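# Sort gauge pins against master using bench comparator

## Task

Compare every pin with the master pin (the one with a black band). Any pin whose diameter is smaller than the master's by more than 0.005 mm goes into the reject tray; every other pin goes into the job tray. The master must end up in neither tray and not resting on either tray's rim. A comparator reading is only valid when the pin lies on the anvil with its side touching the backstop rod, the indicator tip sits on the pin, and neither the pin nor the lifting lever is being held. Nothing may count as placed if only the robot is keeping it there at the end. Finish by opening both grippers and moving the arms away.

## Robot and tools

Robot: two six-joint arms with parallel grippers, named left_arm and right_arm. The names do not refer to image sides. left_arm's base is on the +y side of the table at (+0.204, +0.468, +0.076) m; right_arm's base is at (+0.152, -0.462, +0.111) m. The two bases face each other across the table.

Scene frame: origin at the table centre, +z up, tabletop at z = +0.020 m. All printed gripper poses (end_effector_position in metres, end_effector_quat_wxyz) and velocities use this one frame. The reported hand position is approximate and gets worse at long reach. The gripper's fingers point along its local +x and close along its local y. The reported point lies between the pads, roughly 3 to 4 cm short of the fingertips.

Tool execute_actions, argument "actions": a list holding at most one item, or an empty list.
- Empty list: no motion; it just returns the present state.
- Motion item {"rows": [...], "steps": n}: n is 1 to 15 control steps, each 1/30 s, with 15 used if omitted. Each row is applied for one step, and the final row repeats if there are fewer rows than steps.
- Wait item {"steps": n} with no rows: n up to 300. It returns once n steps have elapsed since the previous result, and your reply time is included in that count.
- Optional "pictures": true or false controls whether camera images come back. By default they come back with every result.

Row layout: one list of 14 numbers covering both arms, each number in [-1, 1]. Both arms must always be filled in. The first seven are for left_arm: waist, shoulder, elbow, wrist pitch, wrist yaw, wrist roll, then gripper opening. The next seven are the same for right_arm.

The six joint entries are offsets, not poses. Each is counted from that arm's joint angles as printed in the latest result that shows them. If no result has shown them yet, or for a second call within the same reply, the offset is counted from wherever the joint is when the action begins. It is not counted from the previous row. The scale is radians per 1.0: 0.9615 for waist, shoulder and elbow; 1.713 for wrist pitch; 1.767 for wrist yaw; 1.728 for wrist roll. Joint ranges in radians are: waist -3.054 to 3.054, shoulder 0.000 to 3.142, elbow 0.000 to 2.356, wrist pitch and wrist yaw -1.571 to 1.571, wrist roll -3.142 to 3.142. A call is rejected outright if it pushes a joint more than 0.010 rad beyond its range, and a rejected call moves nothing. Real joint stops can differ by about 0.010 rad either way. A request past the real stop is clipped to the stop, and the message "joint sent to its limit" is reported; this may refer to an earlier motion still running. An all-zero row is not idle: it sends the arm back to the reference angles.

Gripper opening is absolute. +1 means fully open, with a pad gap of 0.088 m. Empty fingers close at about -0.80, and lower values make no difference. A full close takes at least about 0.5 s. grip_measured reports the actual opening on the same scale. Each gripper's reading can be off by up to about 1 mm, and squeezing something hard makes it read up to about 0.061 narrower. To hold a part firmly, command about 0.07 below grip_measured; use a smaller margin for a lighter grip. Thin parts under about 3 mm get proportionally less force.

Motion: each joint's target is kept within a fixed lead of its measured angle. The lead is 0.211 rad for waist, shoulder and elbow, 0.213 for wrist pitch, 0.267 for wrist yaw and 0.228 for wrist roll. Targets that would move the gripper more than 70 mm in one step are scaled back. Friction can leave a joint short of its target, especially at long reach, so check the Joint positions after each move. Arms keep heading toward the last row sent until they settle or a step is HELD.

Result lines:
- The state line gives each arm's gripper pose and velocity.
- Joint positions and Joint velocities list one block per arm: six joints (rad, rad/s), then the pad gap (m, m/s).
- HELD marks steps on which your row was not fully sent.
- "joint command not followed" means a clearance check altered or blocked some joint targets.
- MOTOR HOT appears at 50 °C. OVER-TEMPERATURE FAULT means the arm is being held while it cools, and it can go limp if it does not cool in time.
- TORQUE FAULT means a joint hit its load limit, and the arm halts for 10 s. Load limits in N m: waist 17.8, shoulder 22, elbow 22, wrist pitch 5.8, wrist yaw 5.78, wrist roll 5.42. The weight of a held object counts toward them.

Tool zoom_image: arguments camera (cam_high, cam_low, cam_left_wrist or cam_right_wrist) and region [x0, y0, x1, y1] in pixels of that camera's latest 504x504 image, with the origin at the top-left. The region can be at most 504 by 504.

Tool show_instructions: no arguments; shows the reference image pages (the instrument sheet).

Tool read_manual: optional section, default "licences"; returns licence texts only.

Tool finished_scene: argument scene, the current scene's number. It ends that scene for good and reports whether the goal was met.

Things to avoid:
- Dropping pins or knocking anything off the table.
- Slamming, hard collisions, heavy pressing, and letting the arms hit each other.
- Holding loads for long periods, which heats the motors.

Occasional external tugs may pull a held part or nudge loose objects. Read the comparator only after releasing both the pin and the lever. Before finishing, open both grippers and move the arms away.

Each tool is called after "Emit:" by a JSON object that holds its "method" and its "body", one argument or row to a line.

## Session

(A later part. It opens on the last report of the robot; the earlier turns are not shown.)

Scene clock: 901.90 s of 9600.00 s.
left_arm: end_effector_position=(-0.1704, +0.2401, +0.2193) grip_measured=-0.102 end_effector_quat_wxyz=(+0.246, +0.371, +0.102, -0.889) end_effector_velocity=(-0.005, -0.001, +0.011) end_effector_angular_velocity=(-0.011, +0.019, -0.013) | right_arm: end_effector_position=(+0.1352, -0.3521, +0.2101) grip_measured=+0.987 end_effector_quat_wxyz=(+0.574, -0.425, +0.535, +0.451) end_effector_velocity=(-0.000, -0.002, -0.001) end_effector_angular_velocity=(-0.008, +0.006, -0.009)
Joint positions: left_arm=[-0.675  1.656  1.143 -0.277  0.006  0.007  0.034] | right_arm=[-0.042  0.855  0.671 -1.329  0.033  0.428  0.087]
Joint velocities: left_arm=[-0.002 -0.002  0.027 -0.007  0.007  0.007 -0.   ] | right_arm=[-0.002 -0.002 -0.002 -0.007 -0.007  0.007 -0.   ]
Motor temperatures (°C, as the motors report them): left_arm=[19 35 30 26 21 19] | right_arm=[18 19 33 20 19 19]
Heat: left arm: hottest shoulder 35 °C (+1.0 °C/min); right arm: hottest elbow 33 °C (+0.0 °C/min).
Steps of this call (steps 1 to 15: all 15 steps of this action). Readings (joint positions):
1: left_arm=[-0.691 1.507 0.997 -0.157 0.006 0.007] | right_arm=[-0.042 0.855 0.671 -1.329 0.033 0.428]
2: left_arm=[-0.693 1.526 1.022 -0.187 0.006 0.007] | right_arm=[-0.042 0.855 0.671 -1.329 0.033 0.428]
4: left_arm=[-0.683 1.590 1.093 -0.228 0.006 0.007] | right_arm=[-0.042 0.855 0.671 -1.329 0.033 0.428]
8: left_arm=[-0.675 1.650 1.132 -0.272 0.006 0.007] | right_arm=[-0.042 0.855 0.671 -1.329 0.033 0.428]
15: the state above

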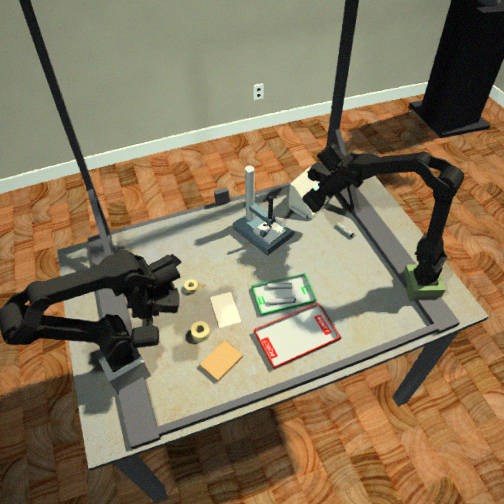

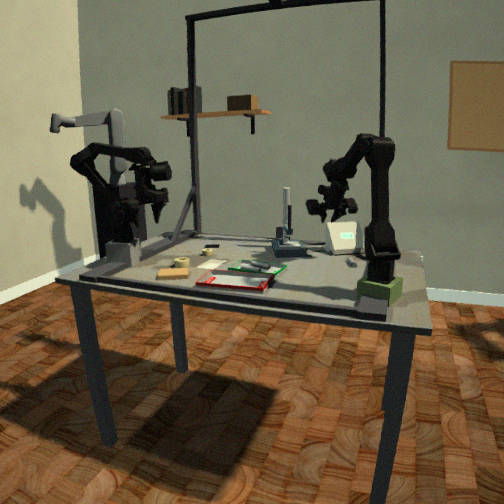

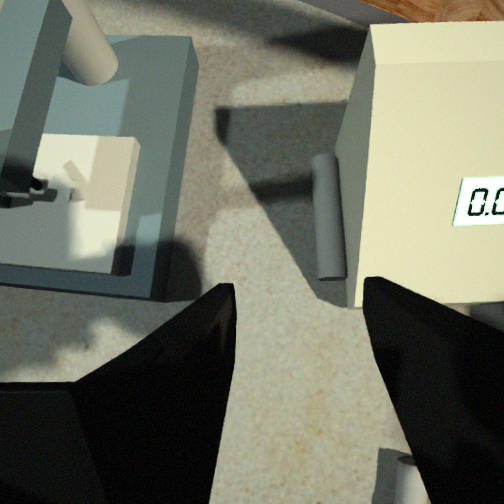

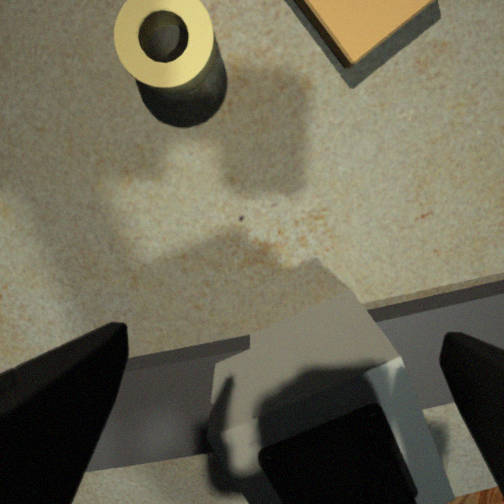

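Emit:
{"method": "execute_actions", "body": {
  "actions": [
    {"rows":[[-0.03,0.05,0.08,0,0,0,-0.3,0,0,0,0,0,0,1],[-0.06,0.13,0.16,0,0,0,-0.45,0,0,0,0,0,0,1],[-0.085,0.22,0.23,0,0,0,-0.6,0,0,0,0,0,0,1],[-0.085,0.32,0.29,0.01,0,0,-0.7,0,0,0,0,0,0,1],[-0.085,0.42,0.35,0.02,0,0,-0.8,0,0,0,0,0,0,1],[-0.085,0.5,0.4,0.03,0,0,-0.8,0,0,0,0,0,0,1],[-0.085,0.57,0.43,0.04,0,0,-0.8,0,0,0,0,0,0,1],[-0.085,0.61,0.456,0.04,0,0,-0.8,0,0,0,0,0,0,1]],"steps":15}
  ],
  "pictures": false
}}

Emit:
{"method": "execute_actions", "body": {
  "actions": [
    {"steps":10}
  ]
}}

Scene clock: 929.77 s of 9600.00 s.
left_arm: end_effector_position=(-0.3078, +0.2119, +0.1783) grip_measured=-0.793 end_effector_quat_wxyz=(+0.213, +0.343, +0.079, -0.911) end_effector_velocity=(-0.007, -0.006, -0.018) end_effector_angular_velocity=(+0.019, -0.037, +0.013) | right_arm: end_effector_position=(+0.1352, -0.3521, +0.2101) grip_measured=+0.987 end_effector_quat_wxyz=(+0.574, -0.425, +0.535, +0.451) end_effector_velocity=(+0.004, -0.001, -0.000) end_effector_angular_velocity=(-0.003, -0.023, +0.004)
Joint positions: left_arm=[-0.759  2.166  1.622 -0.175  0.004  0.007  0.   ] | right_arm=[-0.042  0.855  0.671 -1.329  0.033  0.428  0.087]
Joint velocities: left_arm=[ 0.002  0.071  0.066 -0.037 -0.007 -0.007 -0.003] | right_arm=[-0.002 -0.002 -0.002 -0.007  0.022 -0.007 -0.   ]
Motor temperatures (°C, as the motors report them): left_arm=[18 33 32 25 21 19] | right_arm=[18 19 33 20 19 19]
Heat: left arm: hottest shoulder 33 °C (-2.0 °C/min); right arm: hottest elbow 33 °C (+0.0 °C/min).
Steps of this call (steps 1 to 15: the robot went on to your last target; steps 16 to 90: nothing new was sent; then 24.37 s passed at rest; steps 91 to 105: all 15 steps of this action). Readings (joint positions):
91: left_arm=[-0.677 1.662 1.154 -0.286 0.005 0.007] | right_arm=[-0.042 0.855 0.671 -1.329 0.033 0.428]
92: left_arm=[-0.685 1.686 1.182 -0.292 0.004 0.007] | right_arm=[-0.042 0.855 0.671 -1.329 0.033 0.428]
94: left_arm=[-0.716 1.782 1.292 -0.275 0.004 0.007] | right_arm=[-0.042 0.855 0.671 -1.329 0.033 0.428]
98: left_arm=[-0.757 2.018 1.509 -0.222 0.004 0.007] | right_arm=[-0.042 0.855 0.671 -1.329 0.033 0.428]
105: the state above

Scene clock: 930.10 s of 9600.00 s.
left_arm: end_effector_position=(-0.3088, +0.2114, +0.1772) grip_measured=-0.798 end_effector_quat_wxyz=(+0.213, +0.344, +0.079, -0.911) end_effector_velocity=(+0.003, +0.002, -0.003) end_effector_angular_velocity=(+0.010, -0.019, +0.008) | right_arm: end_effector_position=(+0.1352, -0.3521, +0.2101) grip_measured=+0.987 end_effector_quat_wxyz=(+0.574, -0.425, +0.535, +0.451) end_effector_velocity=(+0.002, +0.001, -0.001) end_effector_angular_velocity=(+0.003, -0.008, +0.014)
Joint positions: left_arm=[-0.759  2.172  1.628 -0.176  0.004  0.007  0.   ] | right_arm=[-0.042  0.855  0.671 -1.329  0.033  0.428  0.087]
Joint velocities: left_arm=[-0.002 -0.002 -0.002 -0.022 -0.007 -0.007  0.   ] | right_arm=[-0.007  0.002 -0.002  0.007  0.007 -0.022 -0.   ]
Motor temperatures (°C, as the motors report them): left_arm=[18 33 32 25 21 19] | right_arm=[18 19 33 20 19 19]
Heat: left arm: hottest shoulder 33 °C (-2.0 °C/min); right arm: hottest elbow 33 °C (+0.0 °C/min).
Steps of this call (steps 1 to 10: the robot went on to your last target). Readings (joint positions):
1: left_arm=[-0.759 2.168 1.624 -0.176 0.004 0.007] | right_arm=[-0.042 0.855 0.671 -1.329 0.033 0.428]
2: left_arm=[-0.759 2.169 1.625 -0.176 0.004 0.007] | right_arm=[-0.042 0.855 0.671 -1.329 0.033 0.428]
4: left_arm=[-0.759 2.171 1.626 -0.176 0.004 0.007] | right_arm=[-0.042 0.855 0.671 -1.329 0.033 0.428]
8: left_arm=[-0.759 2.172 1.628 -0.176 0.004 0.007] | right_arm=[-0.042 0.855 0.671 -1.329 0.033 0.428]
10: the state above

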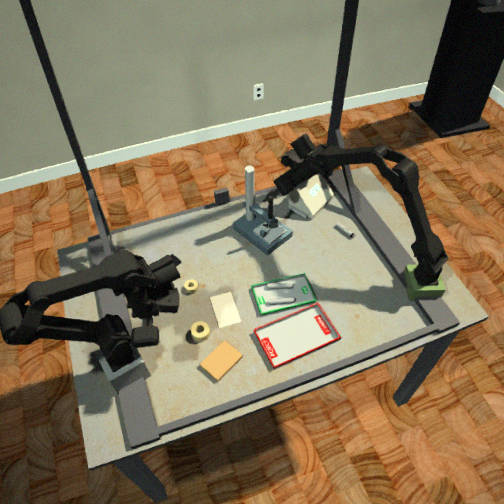

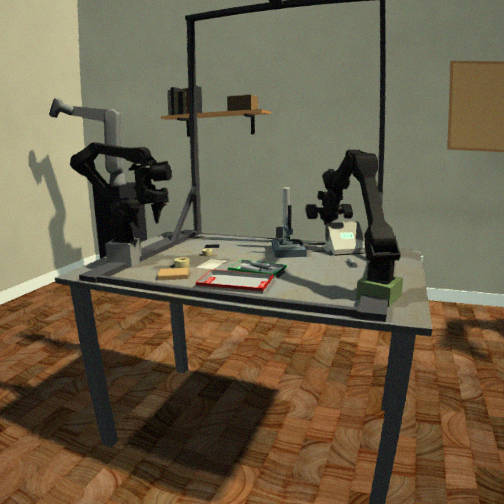

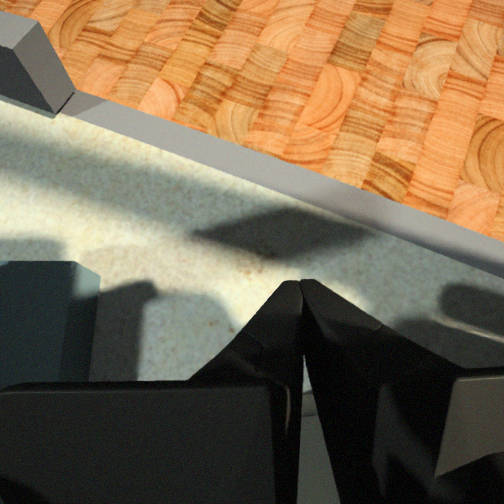

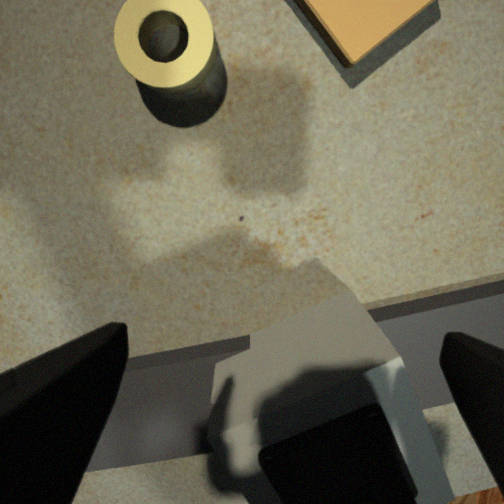

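Emit:
{"method": "execute_actions", "body": {
  "actions": [
    {"rows":[[0.04,-0.02,0,0,0,0,-0.8,0,0,0,0,0,0,1],[0.04,-0.03,-0.04,0,0,0,-0.8,0,0,0,0,0,0,1],[0.04,-0.03,-0.08,0,0,0,-0.8,0,0,0,0,0,0,1],[0.04,-0.02,-0.12,0,0,0,-0.8,0,0,0,0,0,0,1],[0.04,0,-0.16,0,0,0,-0.8,0,0,0,0,0,0,1],[0.04,0.006,-0.176,0,0,0,-0.8,0,0,0,0,0,0,1]],"steps":15}
  ],
  "pictures": false
}}

Emit:
{"method": "execute_actions", "body": {
  "actions": [
    {"steps":8}
  ]
}}

Scene clock: 939.83 s of 9600.00 s.
left_arm: end_effector_position=(-0.2597, +0.2016, +0.1225) grip_measured=-0.798 end_effector_quat_wxyz=(+0.235, +0.407, +0.104, -0.877) end_effector_velocity=(+0.094, +0.052, -0.256) end_effector_angular_velocity=(+0.638, -0.386, -0.116) | right_arm: end_effector_position=(+0.1352, -0.3521, +0.2101) grip_measured=+0.987 end_effector_quat_wxyz=(+0.574, -0.425, +0.535, +0.451) end_effector_velocity=(-0.002, -0.003, -0.001) end_effector_angular_velocity=(-0.012, +0.020, +0.001)
Joint positions: left_arm=[-0.704  2.161  1.472 -0.178 -0.007  0.007  0.   ] | right_arm=[-0.042  0.855  0.671 -1.329  0.033  0.428  0.087]
Joint velocities: left_arm=[ 0.125  0.276 -0.266 -0.11   0.432 -0.051  0.   ] | right_arm=[-0.007 -0.002 -0.002 -0.007 -0.022 -0.007  0.   ]
Motor temperatures (°C, as the motors report them): left_arm=[18 32 30 25 21 19] | right_arm=[18 19 33 20 19 19]
Heat: left arm: hottest shoulder 32 °C (-3.0 °C/min); right arm: hottest elbow 33 °C (+0.0 °C/min).
Steps of this call (steps 1 to 15: the robot went on to your last target; steps 16 to 90: nothing new was sent; then 6.23 s passed at rest; steps 91 to 105: all 15 steps of this action). Readings (joint positions):
91: left_arm=[-0.757 2.163 1.633 -0.176 0.007 0.007] | right_arm=[-0.042 0.855 0.671 -1.329 0.033 0.428]
92: left_arm=[-0.753 2.158 1.631 -0.174 0.009 0.007] | right_arm=[-0.042 0.855 0.671 -1.329 0.033 0.428]
94: left_arm=[-0.743 2.146 1.601 -0.158 0.010 0.007] | right_arm=[-0.042 0.855 0.671 -1.329 0.033 0.428]
98: left_arm=[-0.732 2.124 1.547 -0.128 0.010 0.007] | right_arm=[-0.042 0.855 0.671 -1.329 0.033 0.428]
105: the state above

Scene clock: 940.10 s of 9600.00 s.
left_arm: end_effector_position=(-0.2583, +0.2034, +0.1186) grip_measured=-0.799 end_effector_quat_wxyz=(+0.232, +0.411, +0.105, -0.875) end_effector_velocity=(+0.002, +0.001, -0.003) end_effector_angular_velocity=(-0.003, -0.016, -0.003) | right_arm: end_effector_position=(+0.1352, -0.3521, +0.2101) grip_measured=+0.987 end_effector_quat_wxyz=(+0.574, -0.425, +0.535, +0.451) end_effector_velocity=(+0.002, -0.001, +0.001) end_effector_angular_velocity=(-0.001, -0.007, -0.010)
Joint positions: left_arm=[-0.704  2.164  1.464 -0.176 -0.002  0.007  0.   ] | right_arm=[-0.042  0.855  0.671 -1.329  0.033  0.428  0.087]
Joint velocities: left_arm=[-0.002  0.002 -0.002 -0.007 -0.007  0.007  0.   ] | right_arm=[-0.002 -0.002  0.002 -0.007  0.007  0.007 -0.   ]
Motor temperatures (°C, as the motors report them): left_arm=[18 32 30 25 21 19] | right_arm=[18 19 33 20 19 19]
Heat: left arm: hottest shoulder 32 °C (-3.0 °C/min); right arm: hottest elbow 33 °C (+0.0 °C/min).
Steps of this call (steps 1 to 8: the robot went on to your last target). Readings (joint positions):
1: left_arm=[-0.701 2.164 1.464 -0.183 0.000 0.007] | right_arm=[-0.042 0.855 0.671 -1.329 0.033 0.428]
2: left_arm=[-0.703 2.164 1.464 -0.178 0.000 0.007] | right_arm=[-0.042 0.855 0.671 -1.329 0.033 0.428]
4: left_arm=[-0.704 2.164 1.464 -0.176 -0.002 0.007] | right_arm=[-0.042 0.855 0.671 -1.329 0.033 0.428]
8: the state above

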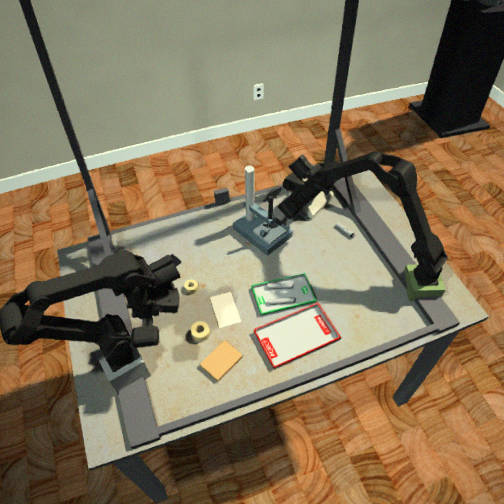

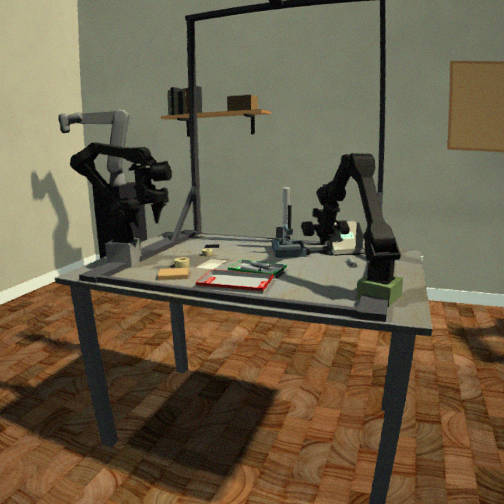

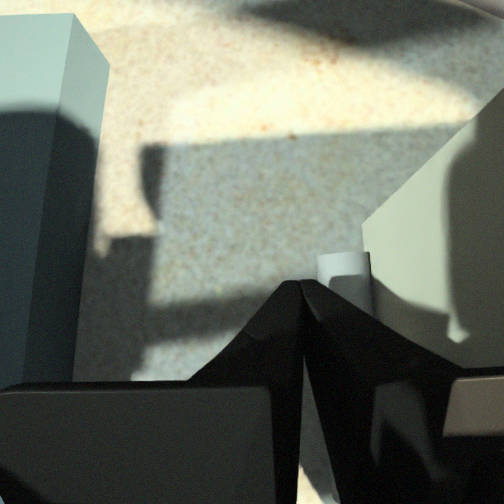

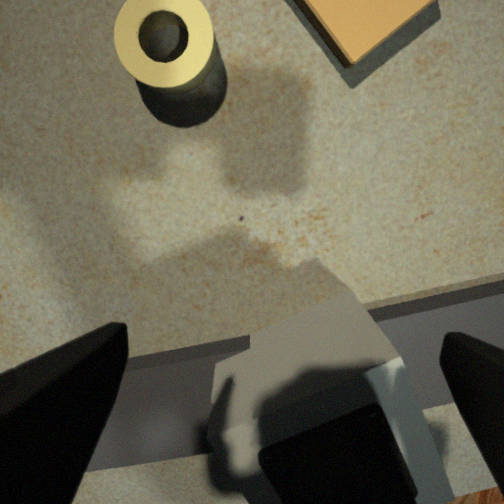

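Emit:
{"method": "execute_actions", "body": {
  "actions": [
    {"rows":[[0.01,0,0,0,0.03,0,-0.8,0,0,0,0,0,0,1],[0.01,0,0,0,0.05,0,-0.8,0,0,0,0,0,0,1],[0.01,0,0,0,0.07,0,-0.8,0,0,0,0,0,0,1]],"steps":12}
  ]
}}

Scene clock: 949.80 s of 9600.00 s.
left_arm: end_effector_position=(-0.2594, +0.2059, +0.1192) grip_measured=-0.799 end_effector_quat_wxyz=(+0.197, +0.403, +0.131, -0.884) end_effector_velocity=(+0.002, +0.001, -0.003) end_effector_angular_velocity=(+0.007, -0.009, -0.008) | right_arm: end_effector_position=(+0.1352, -0.3521, +0.2101) grip_measured=+0.987 end_effector_quat_wxyz=(+0.574, -0.425, +0.535, +0.451) end_effector_velocity=(-0.000, -0.003, -0.002) end_effector_angular_velocity=(-0.014, +0.004, +0.005)
Joint positions: left_arm=[-0.68   2.164  1.464 -0.176  0.101  0.007  0.   ] | right_arm=[-0.042  0.855  0.671 -1.329  0.033  0.428  0.087]
Joint velocities: left_arm=[ 0.002  0.002 -0.002 -0.007  0.007  0.007  0.   ] | right_arm=[-0.002 -0.002 -0.007 -0.007 -0.007 -0.007 -0.   ]
Motor temperatures (°C, as the motors report them): left_arm=[18 33 30 25 20 19] | right_arm=[18 19 33 20 19 19]
Heat: left arm: hottest shoulder 33 °C (-2.0 °C/min); right arm: hottest elbow 33 °C (+0.0 °C/min).
Steps of this call (steps 1 to 15: the robot went on to your last target; steps 16 to 90: nothing new was sent; then 6.30 s passed at rest; steps 91 to 102: all 12 steps of this action). Readings (joint positions):
91: left_arm=[-0.703 2.164 1.464 -0.176 0.003 0.007] | right_arm=[-0.042 0.855 0.671 -1.329 0.033 0.428]
92: left_arm=[-0.698 2.164 1.464 -0.176 0.022 0.007] | right_arm=[-0.042 0.855 0.671 -1.329 0.033 0.428]
94: left_arm=[-0.688 2.164 1.464 -0.176 0.067 0.007] | right_arm=[-0.042 0.855 0.671 -1.329 0.033 0.428]
98: left_arm=[-0.682 2.164 1.464 -0.176 0.095 0.007] | right_arm=[-0.042 0.855 0.671 -1.329 0.033 0.428]
102: the state above

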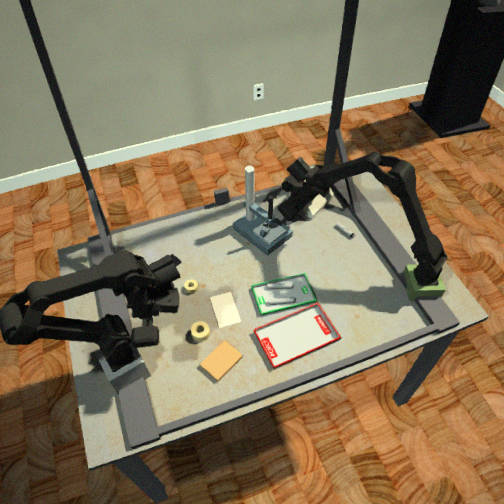

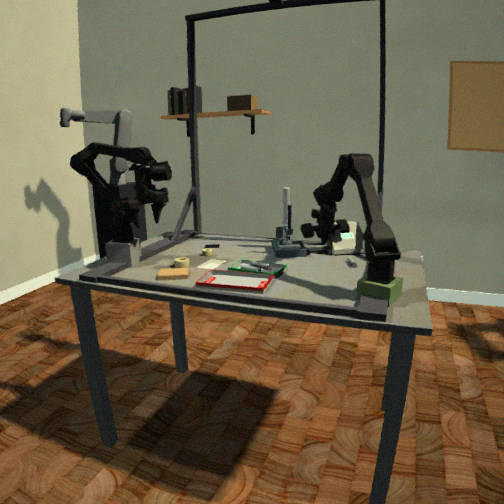

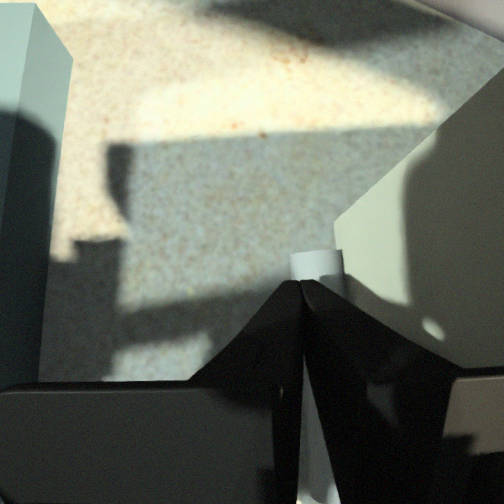

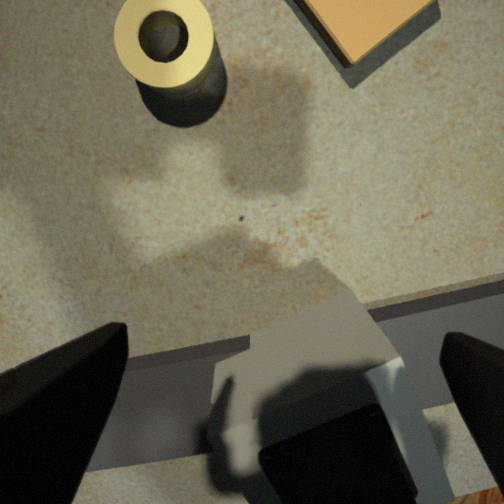

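Emit:
{"method": "execute_actions", "body": {
  "actions": [
    {"rows":[[0,0.015,0,0.005,0.02,0,-0.8,0,0,0,0,0,0,1],[0,0.03,0,0.01,0.035,0,-0.8,0,0,0,0,0,0,1],[0,0.045,0,0.02,0.035,0,-0.8,0,0,0,0,0,0,1]],"steps":12}
  ]
}}

Scene clock: 958.77 s of 9600.00 s.
left_arm: end_effector_position=(-0.2620, +0.2049, +0.1154) grip_measured=-0.799 end_effector_quat_wxyz=(+0.181, +0.395, +0.143, -0.889) end_effector_velocity=(-0.002, +0.002, +0.002) end_effector_angular_velocity=(+0.005, +0.011, -0.002) | right_arm: end_effector_position=(+0.1352, -0.3521, +0.2101) grip_measured=+0.987 end_effector_quat_wxyz=(+0.574, -0.425, +0.535, +0.451) end_effector_velocity=(-0.001, +0.002, +0.001) end_effector_angular_velocity=(+0.010, +0.009, +0.005)
Joint positions: left_arm=[-0.667  2.179  1.464 -0.152  0.152  0.007  0.   ] | right_arm=[-0.042  0.855  0.671 -1.329  0.033  0.428  0.087]
Joint velocities: left_arm=[-0.002 -0.002 -0.002  0.007  0.007 -0.007  0.   ] | right_arm=[-0.002 -0.002  0.002  0.007 -0.007 -0.007 -0.   ]
Motor temperatures (°C, as the motors report them): left_arm=[18 35 30 25 21 19] | right_arm=[18 19 33 20 19 19]
Heat: left arm: hottest shoulder 35 °C (+0.0 °C/min); right arm: hottest elbow 33 °C (+0.0 °C/min).
Steps of this call (steps 1 to 15: the robot went on to your last target; steps 16 to 90: nothing new was sent; then 5.57 s passed at rest; steps 91 to 102: all 12 steps of this action). Readings (joint positions):
91: left_arm=[-0.678 2.164 1.464 -0.176 0.107 0.007] | right_arm=[-0.042 0.855 0.671 -1.329 0.033 0.428]
92: left_arm=[-0.676 2.166 1.464 -0.175 0.119 0.007] | right_arm=[-0.042 0.855 0.671 -1.329 0.033 0.428]
94: left_arm=[-0.670 2.175 1.464 -0.158 0.137 0.007] | right_arm=[-0.042 0.855 0.671 -1.329 0.033 0.428]
98: left_arm=[-0.667 2.179 1.464 -0.153 0.150 0.007] | right_arm=[-0.042 0.855 0.671 -1.329 0.033 0.428]
102: the state above

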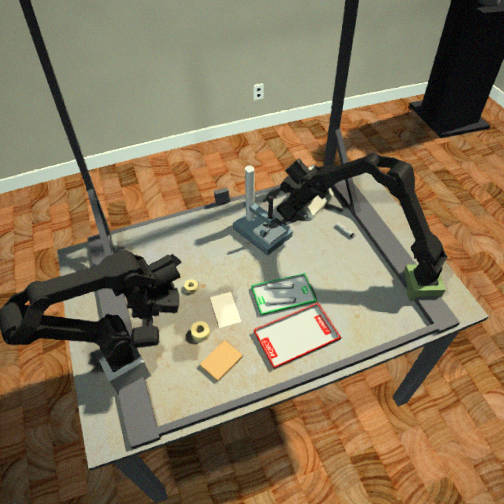

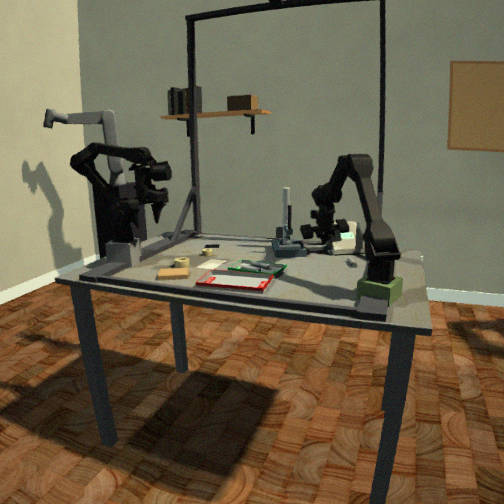

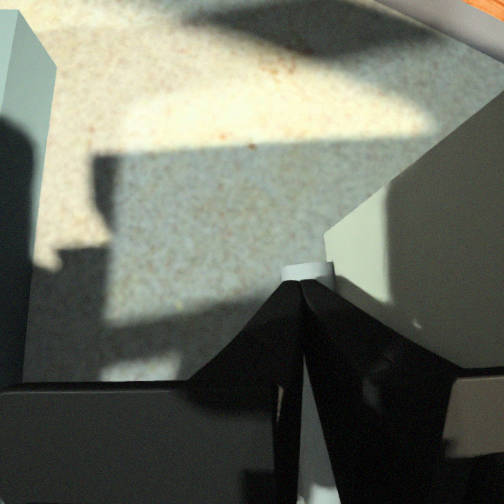

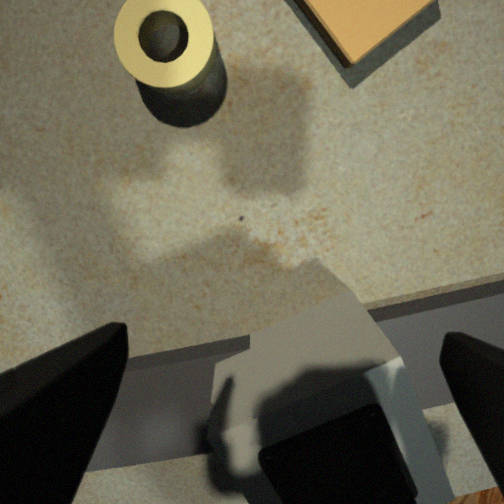

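Emit:
{"method": "execute_actions", "body": {
  "actions": [
    {"rows":[[0.02,-0.04,0,0,0,0,-0.8,0,0,0,0,0,0,1],[0.04,-0.08,0,0,0,-0.1,-0.8,0,0,0,0,0,0,1],[0.04,-0.12,0,0,0,-0.25,-0.8,0,0,0,0,0,0,1],[0.04,-0.14,0,0,0,-0.4,-0.8,0,0,0,0,0,0,1],[0.04,-0.14,0,0,0,-0.55,-0.8,0,0,0,0,0,0,1],[0.04,-0.14,0,0,0,-0.7,-0.8,0,0,0,0,0,0,1],[0.04,-0.14,0,0,0,-0.82,-0.8,0,0,0,0,0,0,1],[0.04,-0.14,0,0,0,-0.913,-0.8,0,0,0,0,0,0,1]],"steps":15}
  ],
  "pictures": false
}}

Emit:
{"method": "execute_actions", "body": {
  "actions": [
    {"steps":12}
  ]
}}

Scene clock: 973.10 s of 9600.00 s.
left_arm: end_effector_position=(-0.2554, +0.1843, +0.1898) grip_measured=-0.798 end_effector_quat_wxyz=(+0.332, +0.200, +0.530, -0.754) end_effector_velocity=(+0.004, +0.000, -0.019) end_effector_angular_velocity=(+1.458, +0.543, +1.359) | right_arm: end_effector_position=(+0.1352, -0.3521, +0.2101) grip_measured=+0.987 end_effector_quat_wxyz=(+0.574, -0.425, +0.535, +0.451) end_effector_velocity=(-0.005, -0.002, +0.000) end_effector_angular_velocity=(-0.014, +0.034, +0.007)
Joint positions: left_arm=[-0.627  2.039  1.469 -0.152  0.155 -0.943  0.   ] | right_arm=[-0.042  0.855  0.671 -1.329  0.033  0.428  0.087]
Joint velocities: left_arm=[-0.002  0.027 -0.002 -0.022 -0.022 -2.059  0.   ] | right_arm=[-0.002  0.002  0.002 -0.007 -0.037 -0.007 -0.   ]
Motor temperatures (°C, as the motors report them): left_arm=[18 34 30 27 21 19] | right_arm=[18 19 33 20 19 19]
Heat: left arm: hottest shoulder 34 °C (+0.0 °C/min); right arm: hottest elbow 33 °C (+0.0 °C/min).
Steps of this call (steps 1 to 15: the robot went on to your last target; steps 16 to 90: nothing new was sent; then 10.83 s passed at rest; steps 91 to 105: all 15 steps of this action). Readings (joint positions):
91: left_arm=[-0.665 2.173 1.464 -0.152 0.155 0.007] | right_arm=[-0.042 0.855 0.671 -1.329 0.033 0.428]
92: left_arm=[-0.662 2.165 1.464 -0.152 0.155 -0.035] | right_arm=[-0.042 0.855 0.671 -1.329 0.033 0.428]
94: left_arm=[-0.649 2.135 1.461 -0.154 0.155 -0.175] | right_arm=[-0.042 0.855 0.671 -1.329 0.033 0.428]
98: left_arm=[-0.629 2.060 1.463 -0.151 0.155 -0.455] | right_arm=[-0.042 0.855 0.671 -1.329 0.033 0.428]
105: the state above

Scene clock: 973.50 s of 9600.00 s.
left_arm: end_effector_position=(-0.2554, +0.1843, +0.1896) grip_measured=-0.798 end_effector_quat_wxyz=(+0.376, +0.092, +0.730, -0.562) end_effector_velocity=(+0.001, +0.001, +0.002) end_effector_angular_velocity=(+0.167, +0.065, +0.161) | right_arm: end_effector_position=(+0.1352, -0.3521, +0.2101) grip_measured=+0.987 end_effector_quat_wxyz=(+0.574, -0.425, +0.535, +0.451) end_effector_velocity=(-0.002, -0.006, -0.001) end_effector_angular_velocity=(-0.026, +0.018, -0.008)
Joint positions: left_arm=[-0.627  2.039  1.469 -0.152  0.155 -1.547  0.   ] | right_arm=[-0.042  0.855  0.671 -1.329  0.033  0.428  0.087]
Joint velocities: left_arm=[-0.002 -0.007 -0.002 -0.007 -0.007 -0.242  0.   ] | right_arm=[-0.002 -0.002 -0.002 -0.022 -0.022  0.007  0.001]
Motor temperatures (°C, as the motors report them): left_arm=[18 34 30 27 21 19] | right_arm=[18 19 33 20 19 19]
Heat: left arm: hottest shoulder 34 °C (+0.0 °C/min); right arm: hottest elbow 33 °C (+0.0 °C/min).
Steps of this call (steps 1 to 12: the robot went on to your last target). Readings (joint positions):
1: left_arm=[-0.627 2.039 1.469 -0.152 0.155 -1.012] | right_arm=[-0.042 0.855 0.671 -1.329 0.033 0.428]
2: left_arm=[-0.627 2.039 1.469 -0.152 0.155 -1.081] | right_arm=[-0.042 0.855 0.671 -1.329 0.033 0.428]
4: left_arm=[-0.627 2.039 1.469 -0.152 0.155 -1.220] | right_arm=[-0.042 0.855 0.671 -1.329 0.033 0.428]
8: left_arm=[-0.627 2.039 1.469 -0.152 0.155 -1.472] | right_arm=[-0.042 0.855 0.671 -1.329 0.033 0.428]
12: the state above

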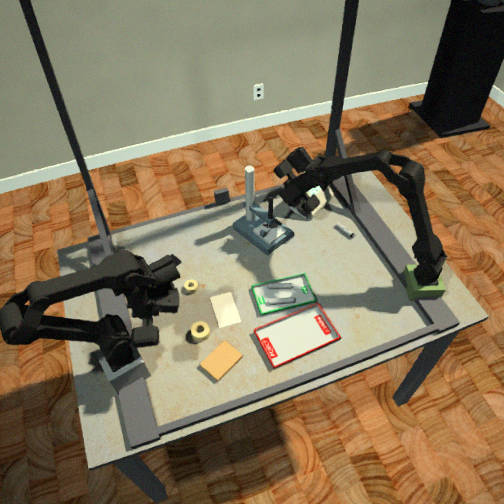

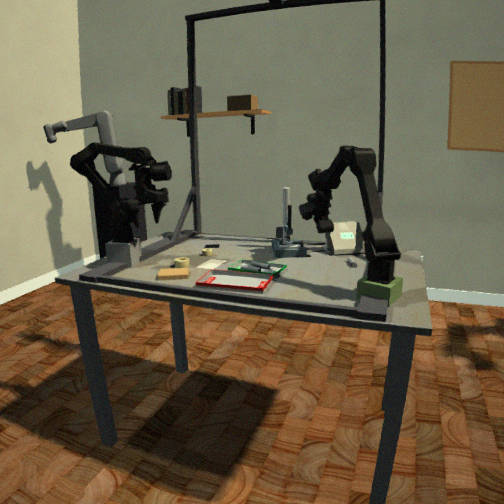

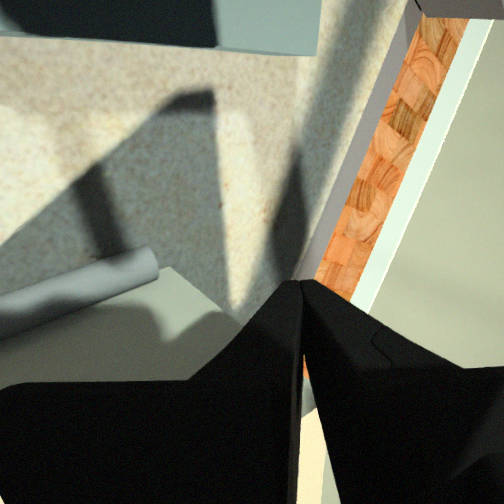

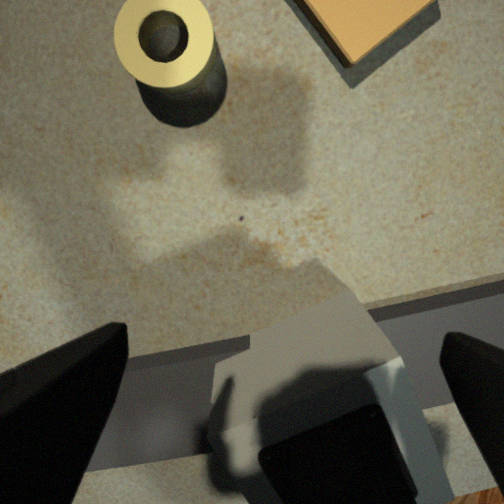

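Emit:
{"method": "execute_actions", "body": {
  "actions": [
    {"rows":[[-0.02,0,-0.02,0,0.03,0,-0.8,0,0,0,0,0,0,1],[-0.045,0.03,-0.04,0.01,0.054,0,-0.8,0,0,0,0,0,0,1],[-0.045,0.06,-0.055,0.015,0.054,0,-0.8,0,0,0,0,0,0,1],[-0.045,0.09,-0.068,0.02,0.054,0,-0.8,0,0,0,0,0,0,1],[-0.045,0.12,-0.068,0.026,0.054,0,-0.8,0,0,0,0,0,0,1]],"steps":15}
  ]
}}

Scene clock: 985.03 s of 9600.00 s.
left_arm: end_effector_position=(-0.2574, +0.2076, +0.1245) grip_measured=-0.798 end_effector_quat_wxyz=(+0.376, +0.155, +0.744, -0.530) end_effector_velocity=(+0.001, +0.001, -0.001) end_effector_angular_velocity=(+0.004, -0.008, +0.008) | right_arm: end_effector_position=(+0.1352, -0.3521, +0.2101) grip_measured=+0.987 end_effector_quat_wxyz=(+0.574, -0.425, +0.535, +0.451) end_effector_velocity=(+0.001, +0.001, -0.000) end_effector_angular_velocity=(+0.008, -0.006, +0.009)
Joint positions: left_arm=[-0.646  2.141  1.415 -0.11   0.227 -1.554  0.   ] | right_arm=[-0.042  0.855  0.671 -1.329  0.033  0.428  0.087]
Joint velocities: left_arm=[-0.002 -0.002 -0.002 -0.007 -0.007 -0.007  0.   ] | right_arm=[ 0.002 -0.002 -0.002  0.007  0.007 -0.007 -0.   ]
Motor temperatures (°C, as the motors report them): left_arm=[18 35 30 27 20 19] | right_arm=[18 19 33 20 19 19]
Heat: left arm: hottest shoulder 35 °C (+2.0 °C/min); right arm: hottest elbow 33 °C (+0.0 °C/min).
Steps of this call (steps 1 to 30: the robot went on to your last target; steps 31 to 90: nothing new was sent; then 8.03 s passed at rest; steps 91 to 105: all 15 steps of this action). Readings (joint positions):
91: left_arm=[-0.628 2.039 1.467 -0.152 0.162 -1.566] | right_arm=[-0.042 0.855 0.671 -1.329 0.033 0.428]
92: left_arm=[-0.631 2.041 1.463 -0.149 0.182 -1.562] | right_arm=[-0.042 0.855 0.671 -1.329 0.033 0.428]
94: left_arm=[-0.647 2.056 1.448 -0.131 0.218 -1.557] | right_arm=[-0.042 0.855 0.671 -1.329 0.033 0.428]
98: left_arm=[-0.650 2.115 1.430 -0.110 0.224 -1.555] | right_arm=[-0.042 0.855 0.671 -1.329 0.033 0.428]
105: the state above

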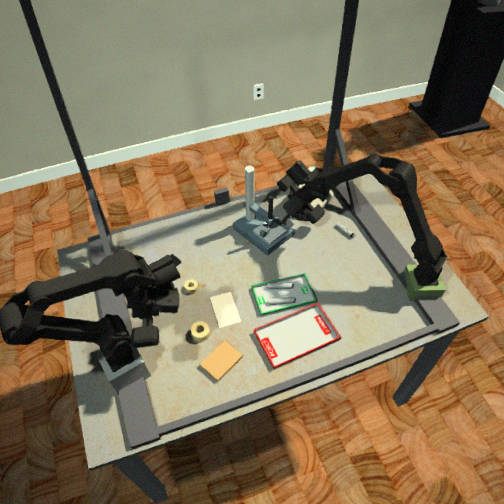

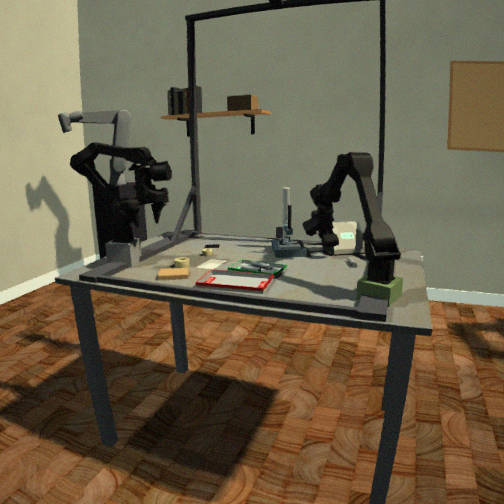

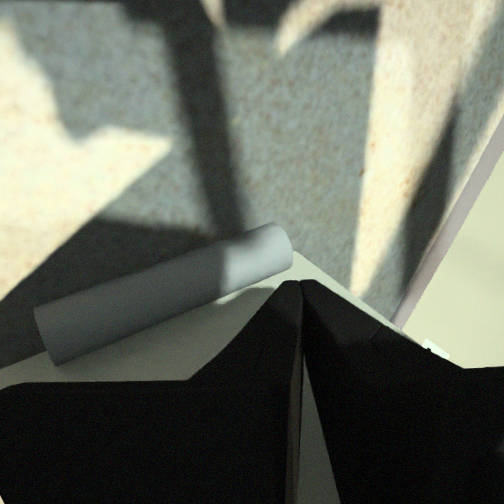

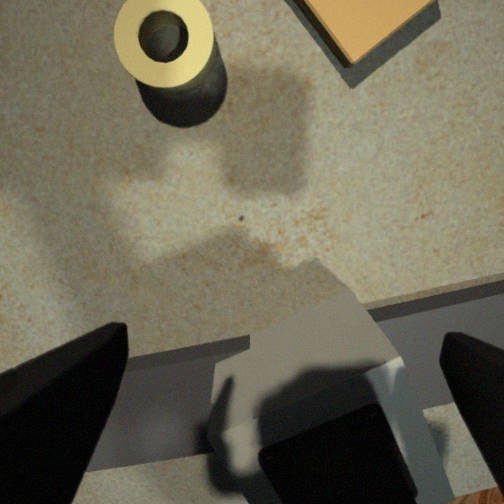

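Emit:
{"method": "execute_actions", "body": {
  "actions": [
    {"rows":[[-0.02,0.01,0,0,0,0,-0.8,0,0,0,0,0,0,1],[-0.045,0.03,0,0,0,0,-0.8,0,0,0,0,0,0,1],[-0.045,0.05,0,0,0,0,-0.8,0,0,0,0,0,0,1],[-0.045,0.065,0,0.005,0,0,-0.8,0,0,0,0,0,0,1]],"steps":15}
  ]
}}

Scene clock: 999.87 s of 9600.00 s.
left_arm: end_effector_position=(-0.2580, +0.2061, +0.1113) grip_measured=-0.798 end_effector_quat_wxyz=(+0.385, +0.156, +0.741, -0.528) end_effector_velocity=(+0.001, -0.004, +0.001) end_effector_angular_velocity=(-0.023, -0.004, +0.012) | right_arm: end_effector_position=(+0.1352, -0.3521, +0.2101) grip_measured=+0.987 end_effector_quat_wxyz=(+0.574, -0.425, +0.535, +0.451) end_effector_velocity=(+0.002, -0.002, -0.000) end_effector_angular_velocity=(-0.006, -0.009, -0.000)
Joint positions: left_arm=[-0.649  2.172  1.419 -0.098  0.21  -1.554  0.   ] | right_arm=[-0.042  0.855  0.671 -1.329  0.033  0.428  0.087]
Joint velocities: left_arm=[ 0.002 -0.002 -0.002  0.007 -0.022  0.007  0.   ] | right_arm=[-0.007 -0.002 -0.002 -0.007  0.007 -0.007 -0.   ]
Motor temperatures (°C, as the motors report them): left_arm=[19 35 30 27 21 19] | right_arm=[18 19 33 20 19 19]
Heat: left arm: hottest shoulder 35 °C (+3.0 °C/min); right arm: hottest elbow 33 °C (+0.0 °C/min).
Steps of this call (steps 1 to 15: the robot went on to your last target; steps 16 to 90: nothing new was sent; then 11.33 s passed at rest; steps 91 to 105: all 15 steps of this action). Readings (joint positions):
91: left_arm=[-0.646 2.141 1.415 -0.110 0.227 -1.554] | right_arm=[-0.042 0.855 0.671 -1.329 0.033 0.428]
92: left_arm=[-0.647 2.144 1.415 -0.110 0.225 -1.554] | right_arm=[-0.042 0.855 0.671 -1.329 0.033 0.428]
94: left_arm=[-0.649 2.152 1.415 -0.108 0.218 -1.554] | right_arm=[-0.042 0.855 0.671 -1.329 0.033 0.428]
98: left_arm=[-0.649 2.170 1.419 -0.098 0.211 -1.554] | right_arm=[-0.042 0.855 0.671 -1.329 0.033 0.428]
105: the state above

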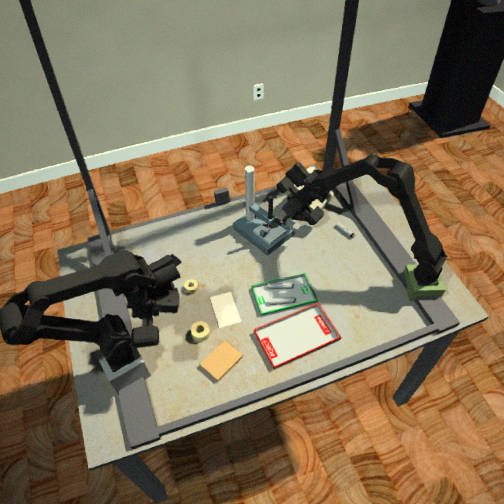

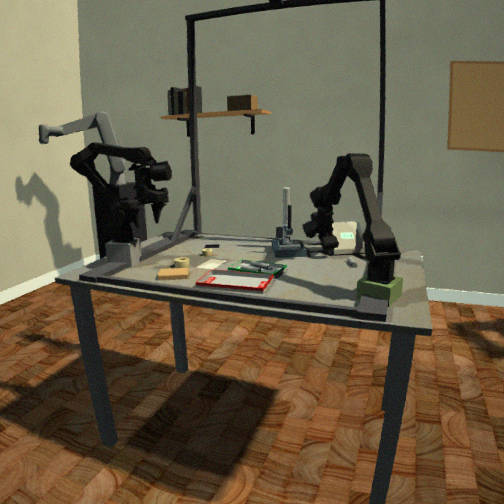

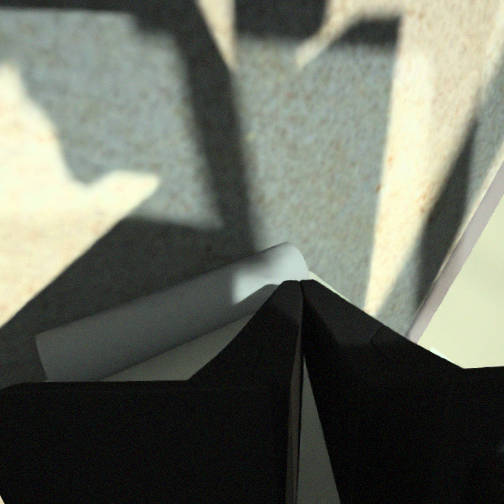

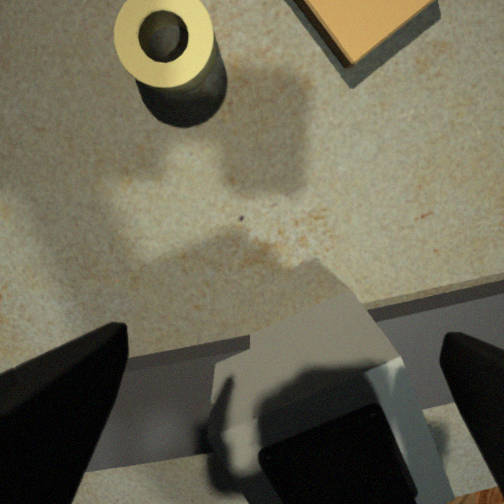

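Emit:
{"method": "execute_actions", "body": {
  "actions": [
    {"rows":[[0.015,0.01,0,0,0,0,-0.8,0,0,0,0,0,0,1],[0.015,0.03,0,0,0,0,-0.8,0,0,0,0,0,0,1],[0.015,0.05,0,0.005,0,0,-0.8,0,0,0,0,0,0,1],[0.015,0.07,0,0.01,0,0,-0.8,0,0,0,0,0,0,1]],"steps":15}
  ]
}}

Scene clock: 1005.50 s of 9600.00 s.
left_arm: end_effector_position=(-0.2526, +0.1974, +0.0886) grip_measured=-0.798 end_effector_quat_wxyz=(+0.399, +0.159, +0.741, -0.516) end_effector_velocity=(+0.001, +0.001, -0.001) end_effector_angular_velocity=(+0.013, -0.005, +0.019) | right_arm: end_effector_position=(+0.1352, -0.3521, +0.2101) grip_measured=+0.987 end_effector_quat_wxyz=(+0.574, -0.425, +0.535, +0.451) end_effector_velocity=(+0.002, -0.002, -0.001) end_effector_angular_velocity=(-0.011, -0.010, -0.000)
Joint positions: left_arm=[-0.63   2.223  1.421 -0.08   0.207 -1.554  0.   ] | right_arm=[-0.042  0.855  0.671 -1.329  0.033  0.428  0.087]
Joint velocities: left_arm=[-0.002 -0.002 -0.002 -0.007 -0.007 -0.022  0.   ] | right_arm=[-0.007  0.002 -0.002 -0.007  0.007 -0.007 -0.   ]
Motor temperatures (°C, as the motors report them): left_arm=[19 35 30 26 21 19] | right_arm=[18 19 33 20 19 19]
Heat: left arm: hottest shoulder 35 °C (+2.0 °C/min); right arm: hottest elbow 33 °C (+0.0 °C/min).
Steps of this call (steps 1 to 15: the robot went on to your last target; steps 16 to 90: nothing new was sent; then 2.13 s passed at rest; steps 91 to 105: all 15 steps of this action). Readings (joint positions):
91: left_arm=[-0.647 2.172 1.419 -0.098 0.212 -1.554] | right_arm=[-0.042 0.855 0.671 -1.329 0.033 0.428]
92: left_arm=[-0.646 2.174 1.419 -0.098 0.212 -1.554] | right_arm=[-0.042 0.855 0.671 -1.329 0.033 0.428]
94: left_arm=[-0.640 2.188 1.419 -0.094 0.212 -1.554] | right_arm=[-0.042 0.855 0.671 -1.329 0.033 0.428]
98: left_arm=[-0.631 2.218 1.420 -0.082 0.205 -1.554] | right_arm=[-0.042 0.855 0.671 -1.329 0.033 0.428]
105: the state above

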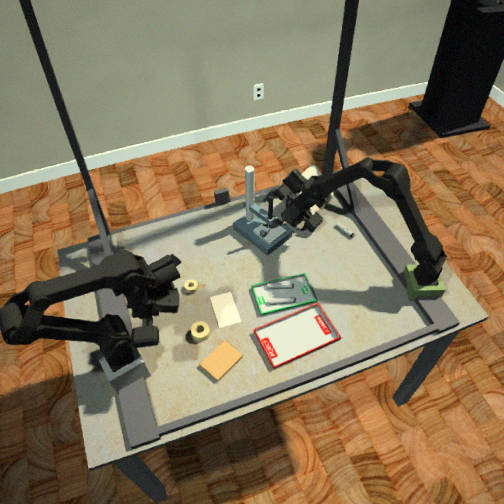

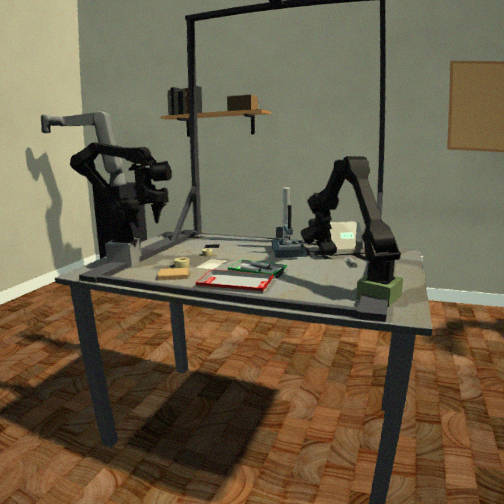

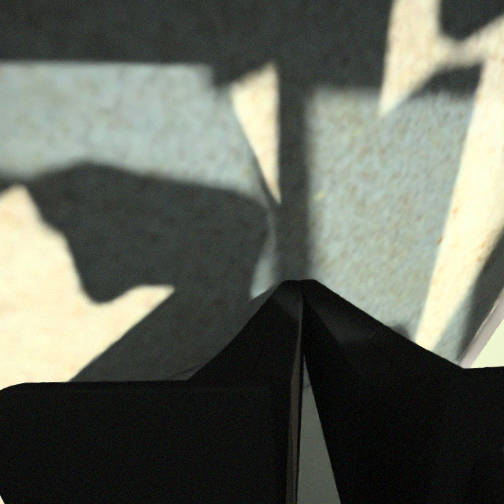

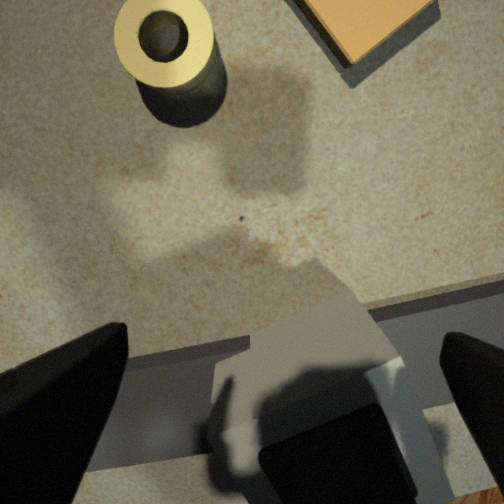

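Emit:
{"method": "execute_actions", "body": {
  "actions": [
    {"rows":[[0.03,0,0,0,0,0,-0.8,0,0,0,0,0,0,1],[0.06,0,0,0,0.03,0,-0.8,0,0,0,0,0,0,1],[0.07,0,0,0,0.07,0,-0.8,0,0,0,0,0,0,1],[0.07,0,0,0,0.11,0,-0.8,0,0,0,0,0,0,1],[0.07,0,0,0,0.14,0,-0.8,0,0,0,0,0,0,1]],"steps":15}
  ]
}}

Scene clock: 1015.77 s of 9600.00 s.
left_arm: end_effector_position=(-0.2475, +0.1970, +0.0974) grip_measured=-0.798 end_effector_quat_wxyz=(+0.325, +0.189, +0.790, -0.484) end_effector_velocity=(-0.000, +0.006, +0.001) end_effector_angular_velocity=(+0.014, -0.002, -0.007) | right_arm: end_effector_position=(+0.1352, -0.3521, +0.2101) grip_measured=+0.987 end_effector_quat_wxyz=(+0.574, -0.425, +0.535, +0.451) end_effector_velocity=(-0.000, -0.002, -0.000) end_effector_angular_velocity=(-0.004, +0.006, +0.005)
Joint positions: left_arm=[-0.56   2.223  1.421 -0.08   0.444 -1.554  0.   ] | right_arm=[-0.042  0.855  0.671 -1.329  0.033  0.428  0.087]
Joint velocities: left_arm=[-0.007 -0.007 -0.007 -0.007  0.007 -0.007  0.   ] | right_arm=[-0.002 -0.007 -0.002 -0.007 -0.007 -0.007 -0.001]
Motor temperatures (°C, as the motors report them): left_arm=[19 35 30 26 21 19] | right_arm=[18 19 33 20 19 19]
Heat: left arm: hottest shoulder 35 °C (+1.0 °C/min); right arm: hottest elbow 33 °C (+0.0 °C/min).
Steps of this call (steps 1 to 15: the robot went on to your last target; steps 16 to 90: nothing new was sent; then 6.77 s passed at rest; steps 91 to 105: all 15 steps of this action). Readings (joint positions):
91: left_arm=[-0.629 2.223 1.421 -0.080 0.207 -1.554] | right_arm=[-0.042 0.855 0.671 -1.329 0.033 0.428]
92: left_arm=[-0.623 2.223 1.421 -0.080 0.221 -1.554] | right_arm=[-0.042 0.855 0.671 -1.329 0.033 0.428]
94: left_arm=[-0.597 2.223 1.421 -0.080 0.295 -1.554] | right_arm=[-0.042 0.855 0.671 -1.329 0.033 0.428]
98: left_arm=[-0.561 2.223 1.421 -0.080 0.415 -1.554] | right_arm=[-0.042 0.855 0.671 -1.329 0.033 0.428]
105: the state above

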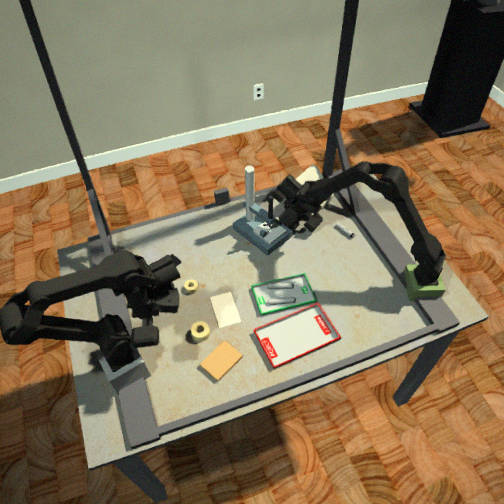

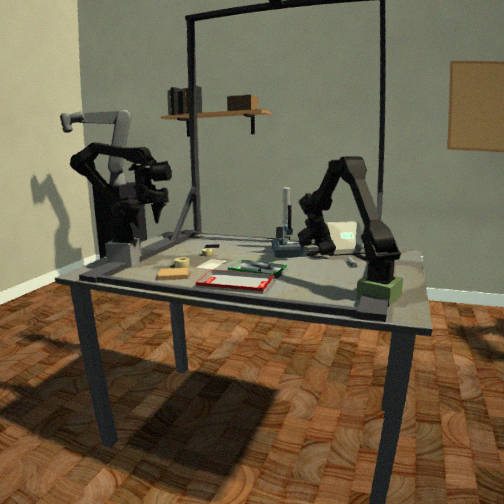

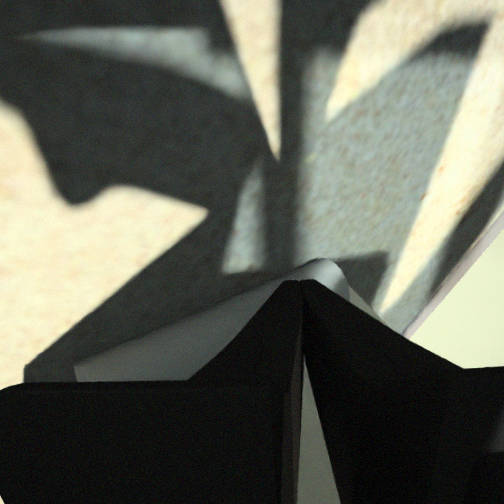

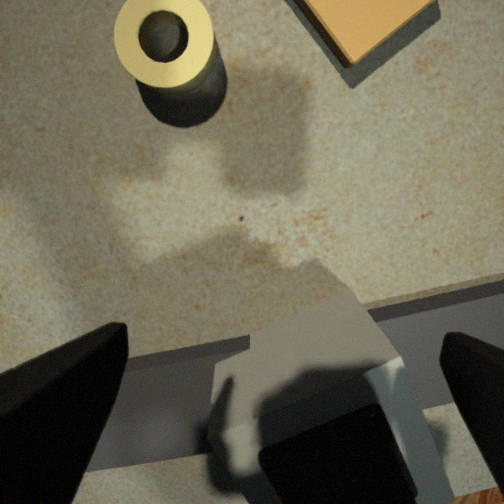

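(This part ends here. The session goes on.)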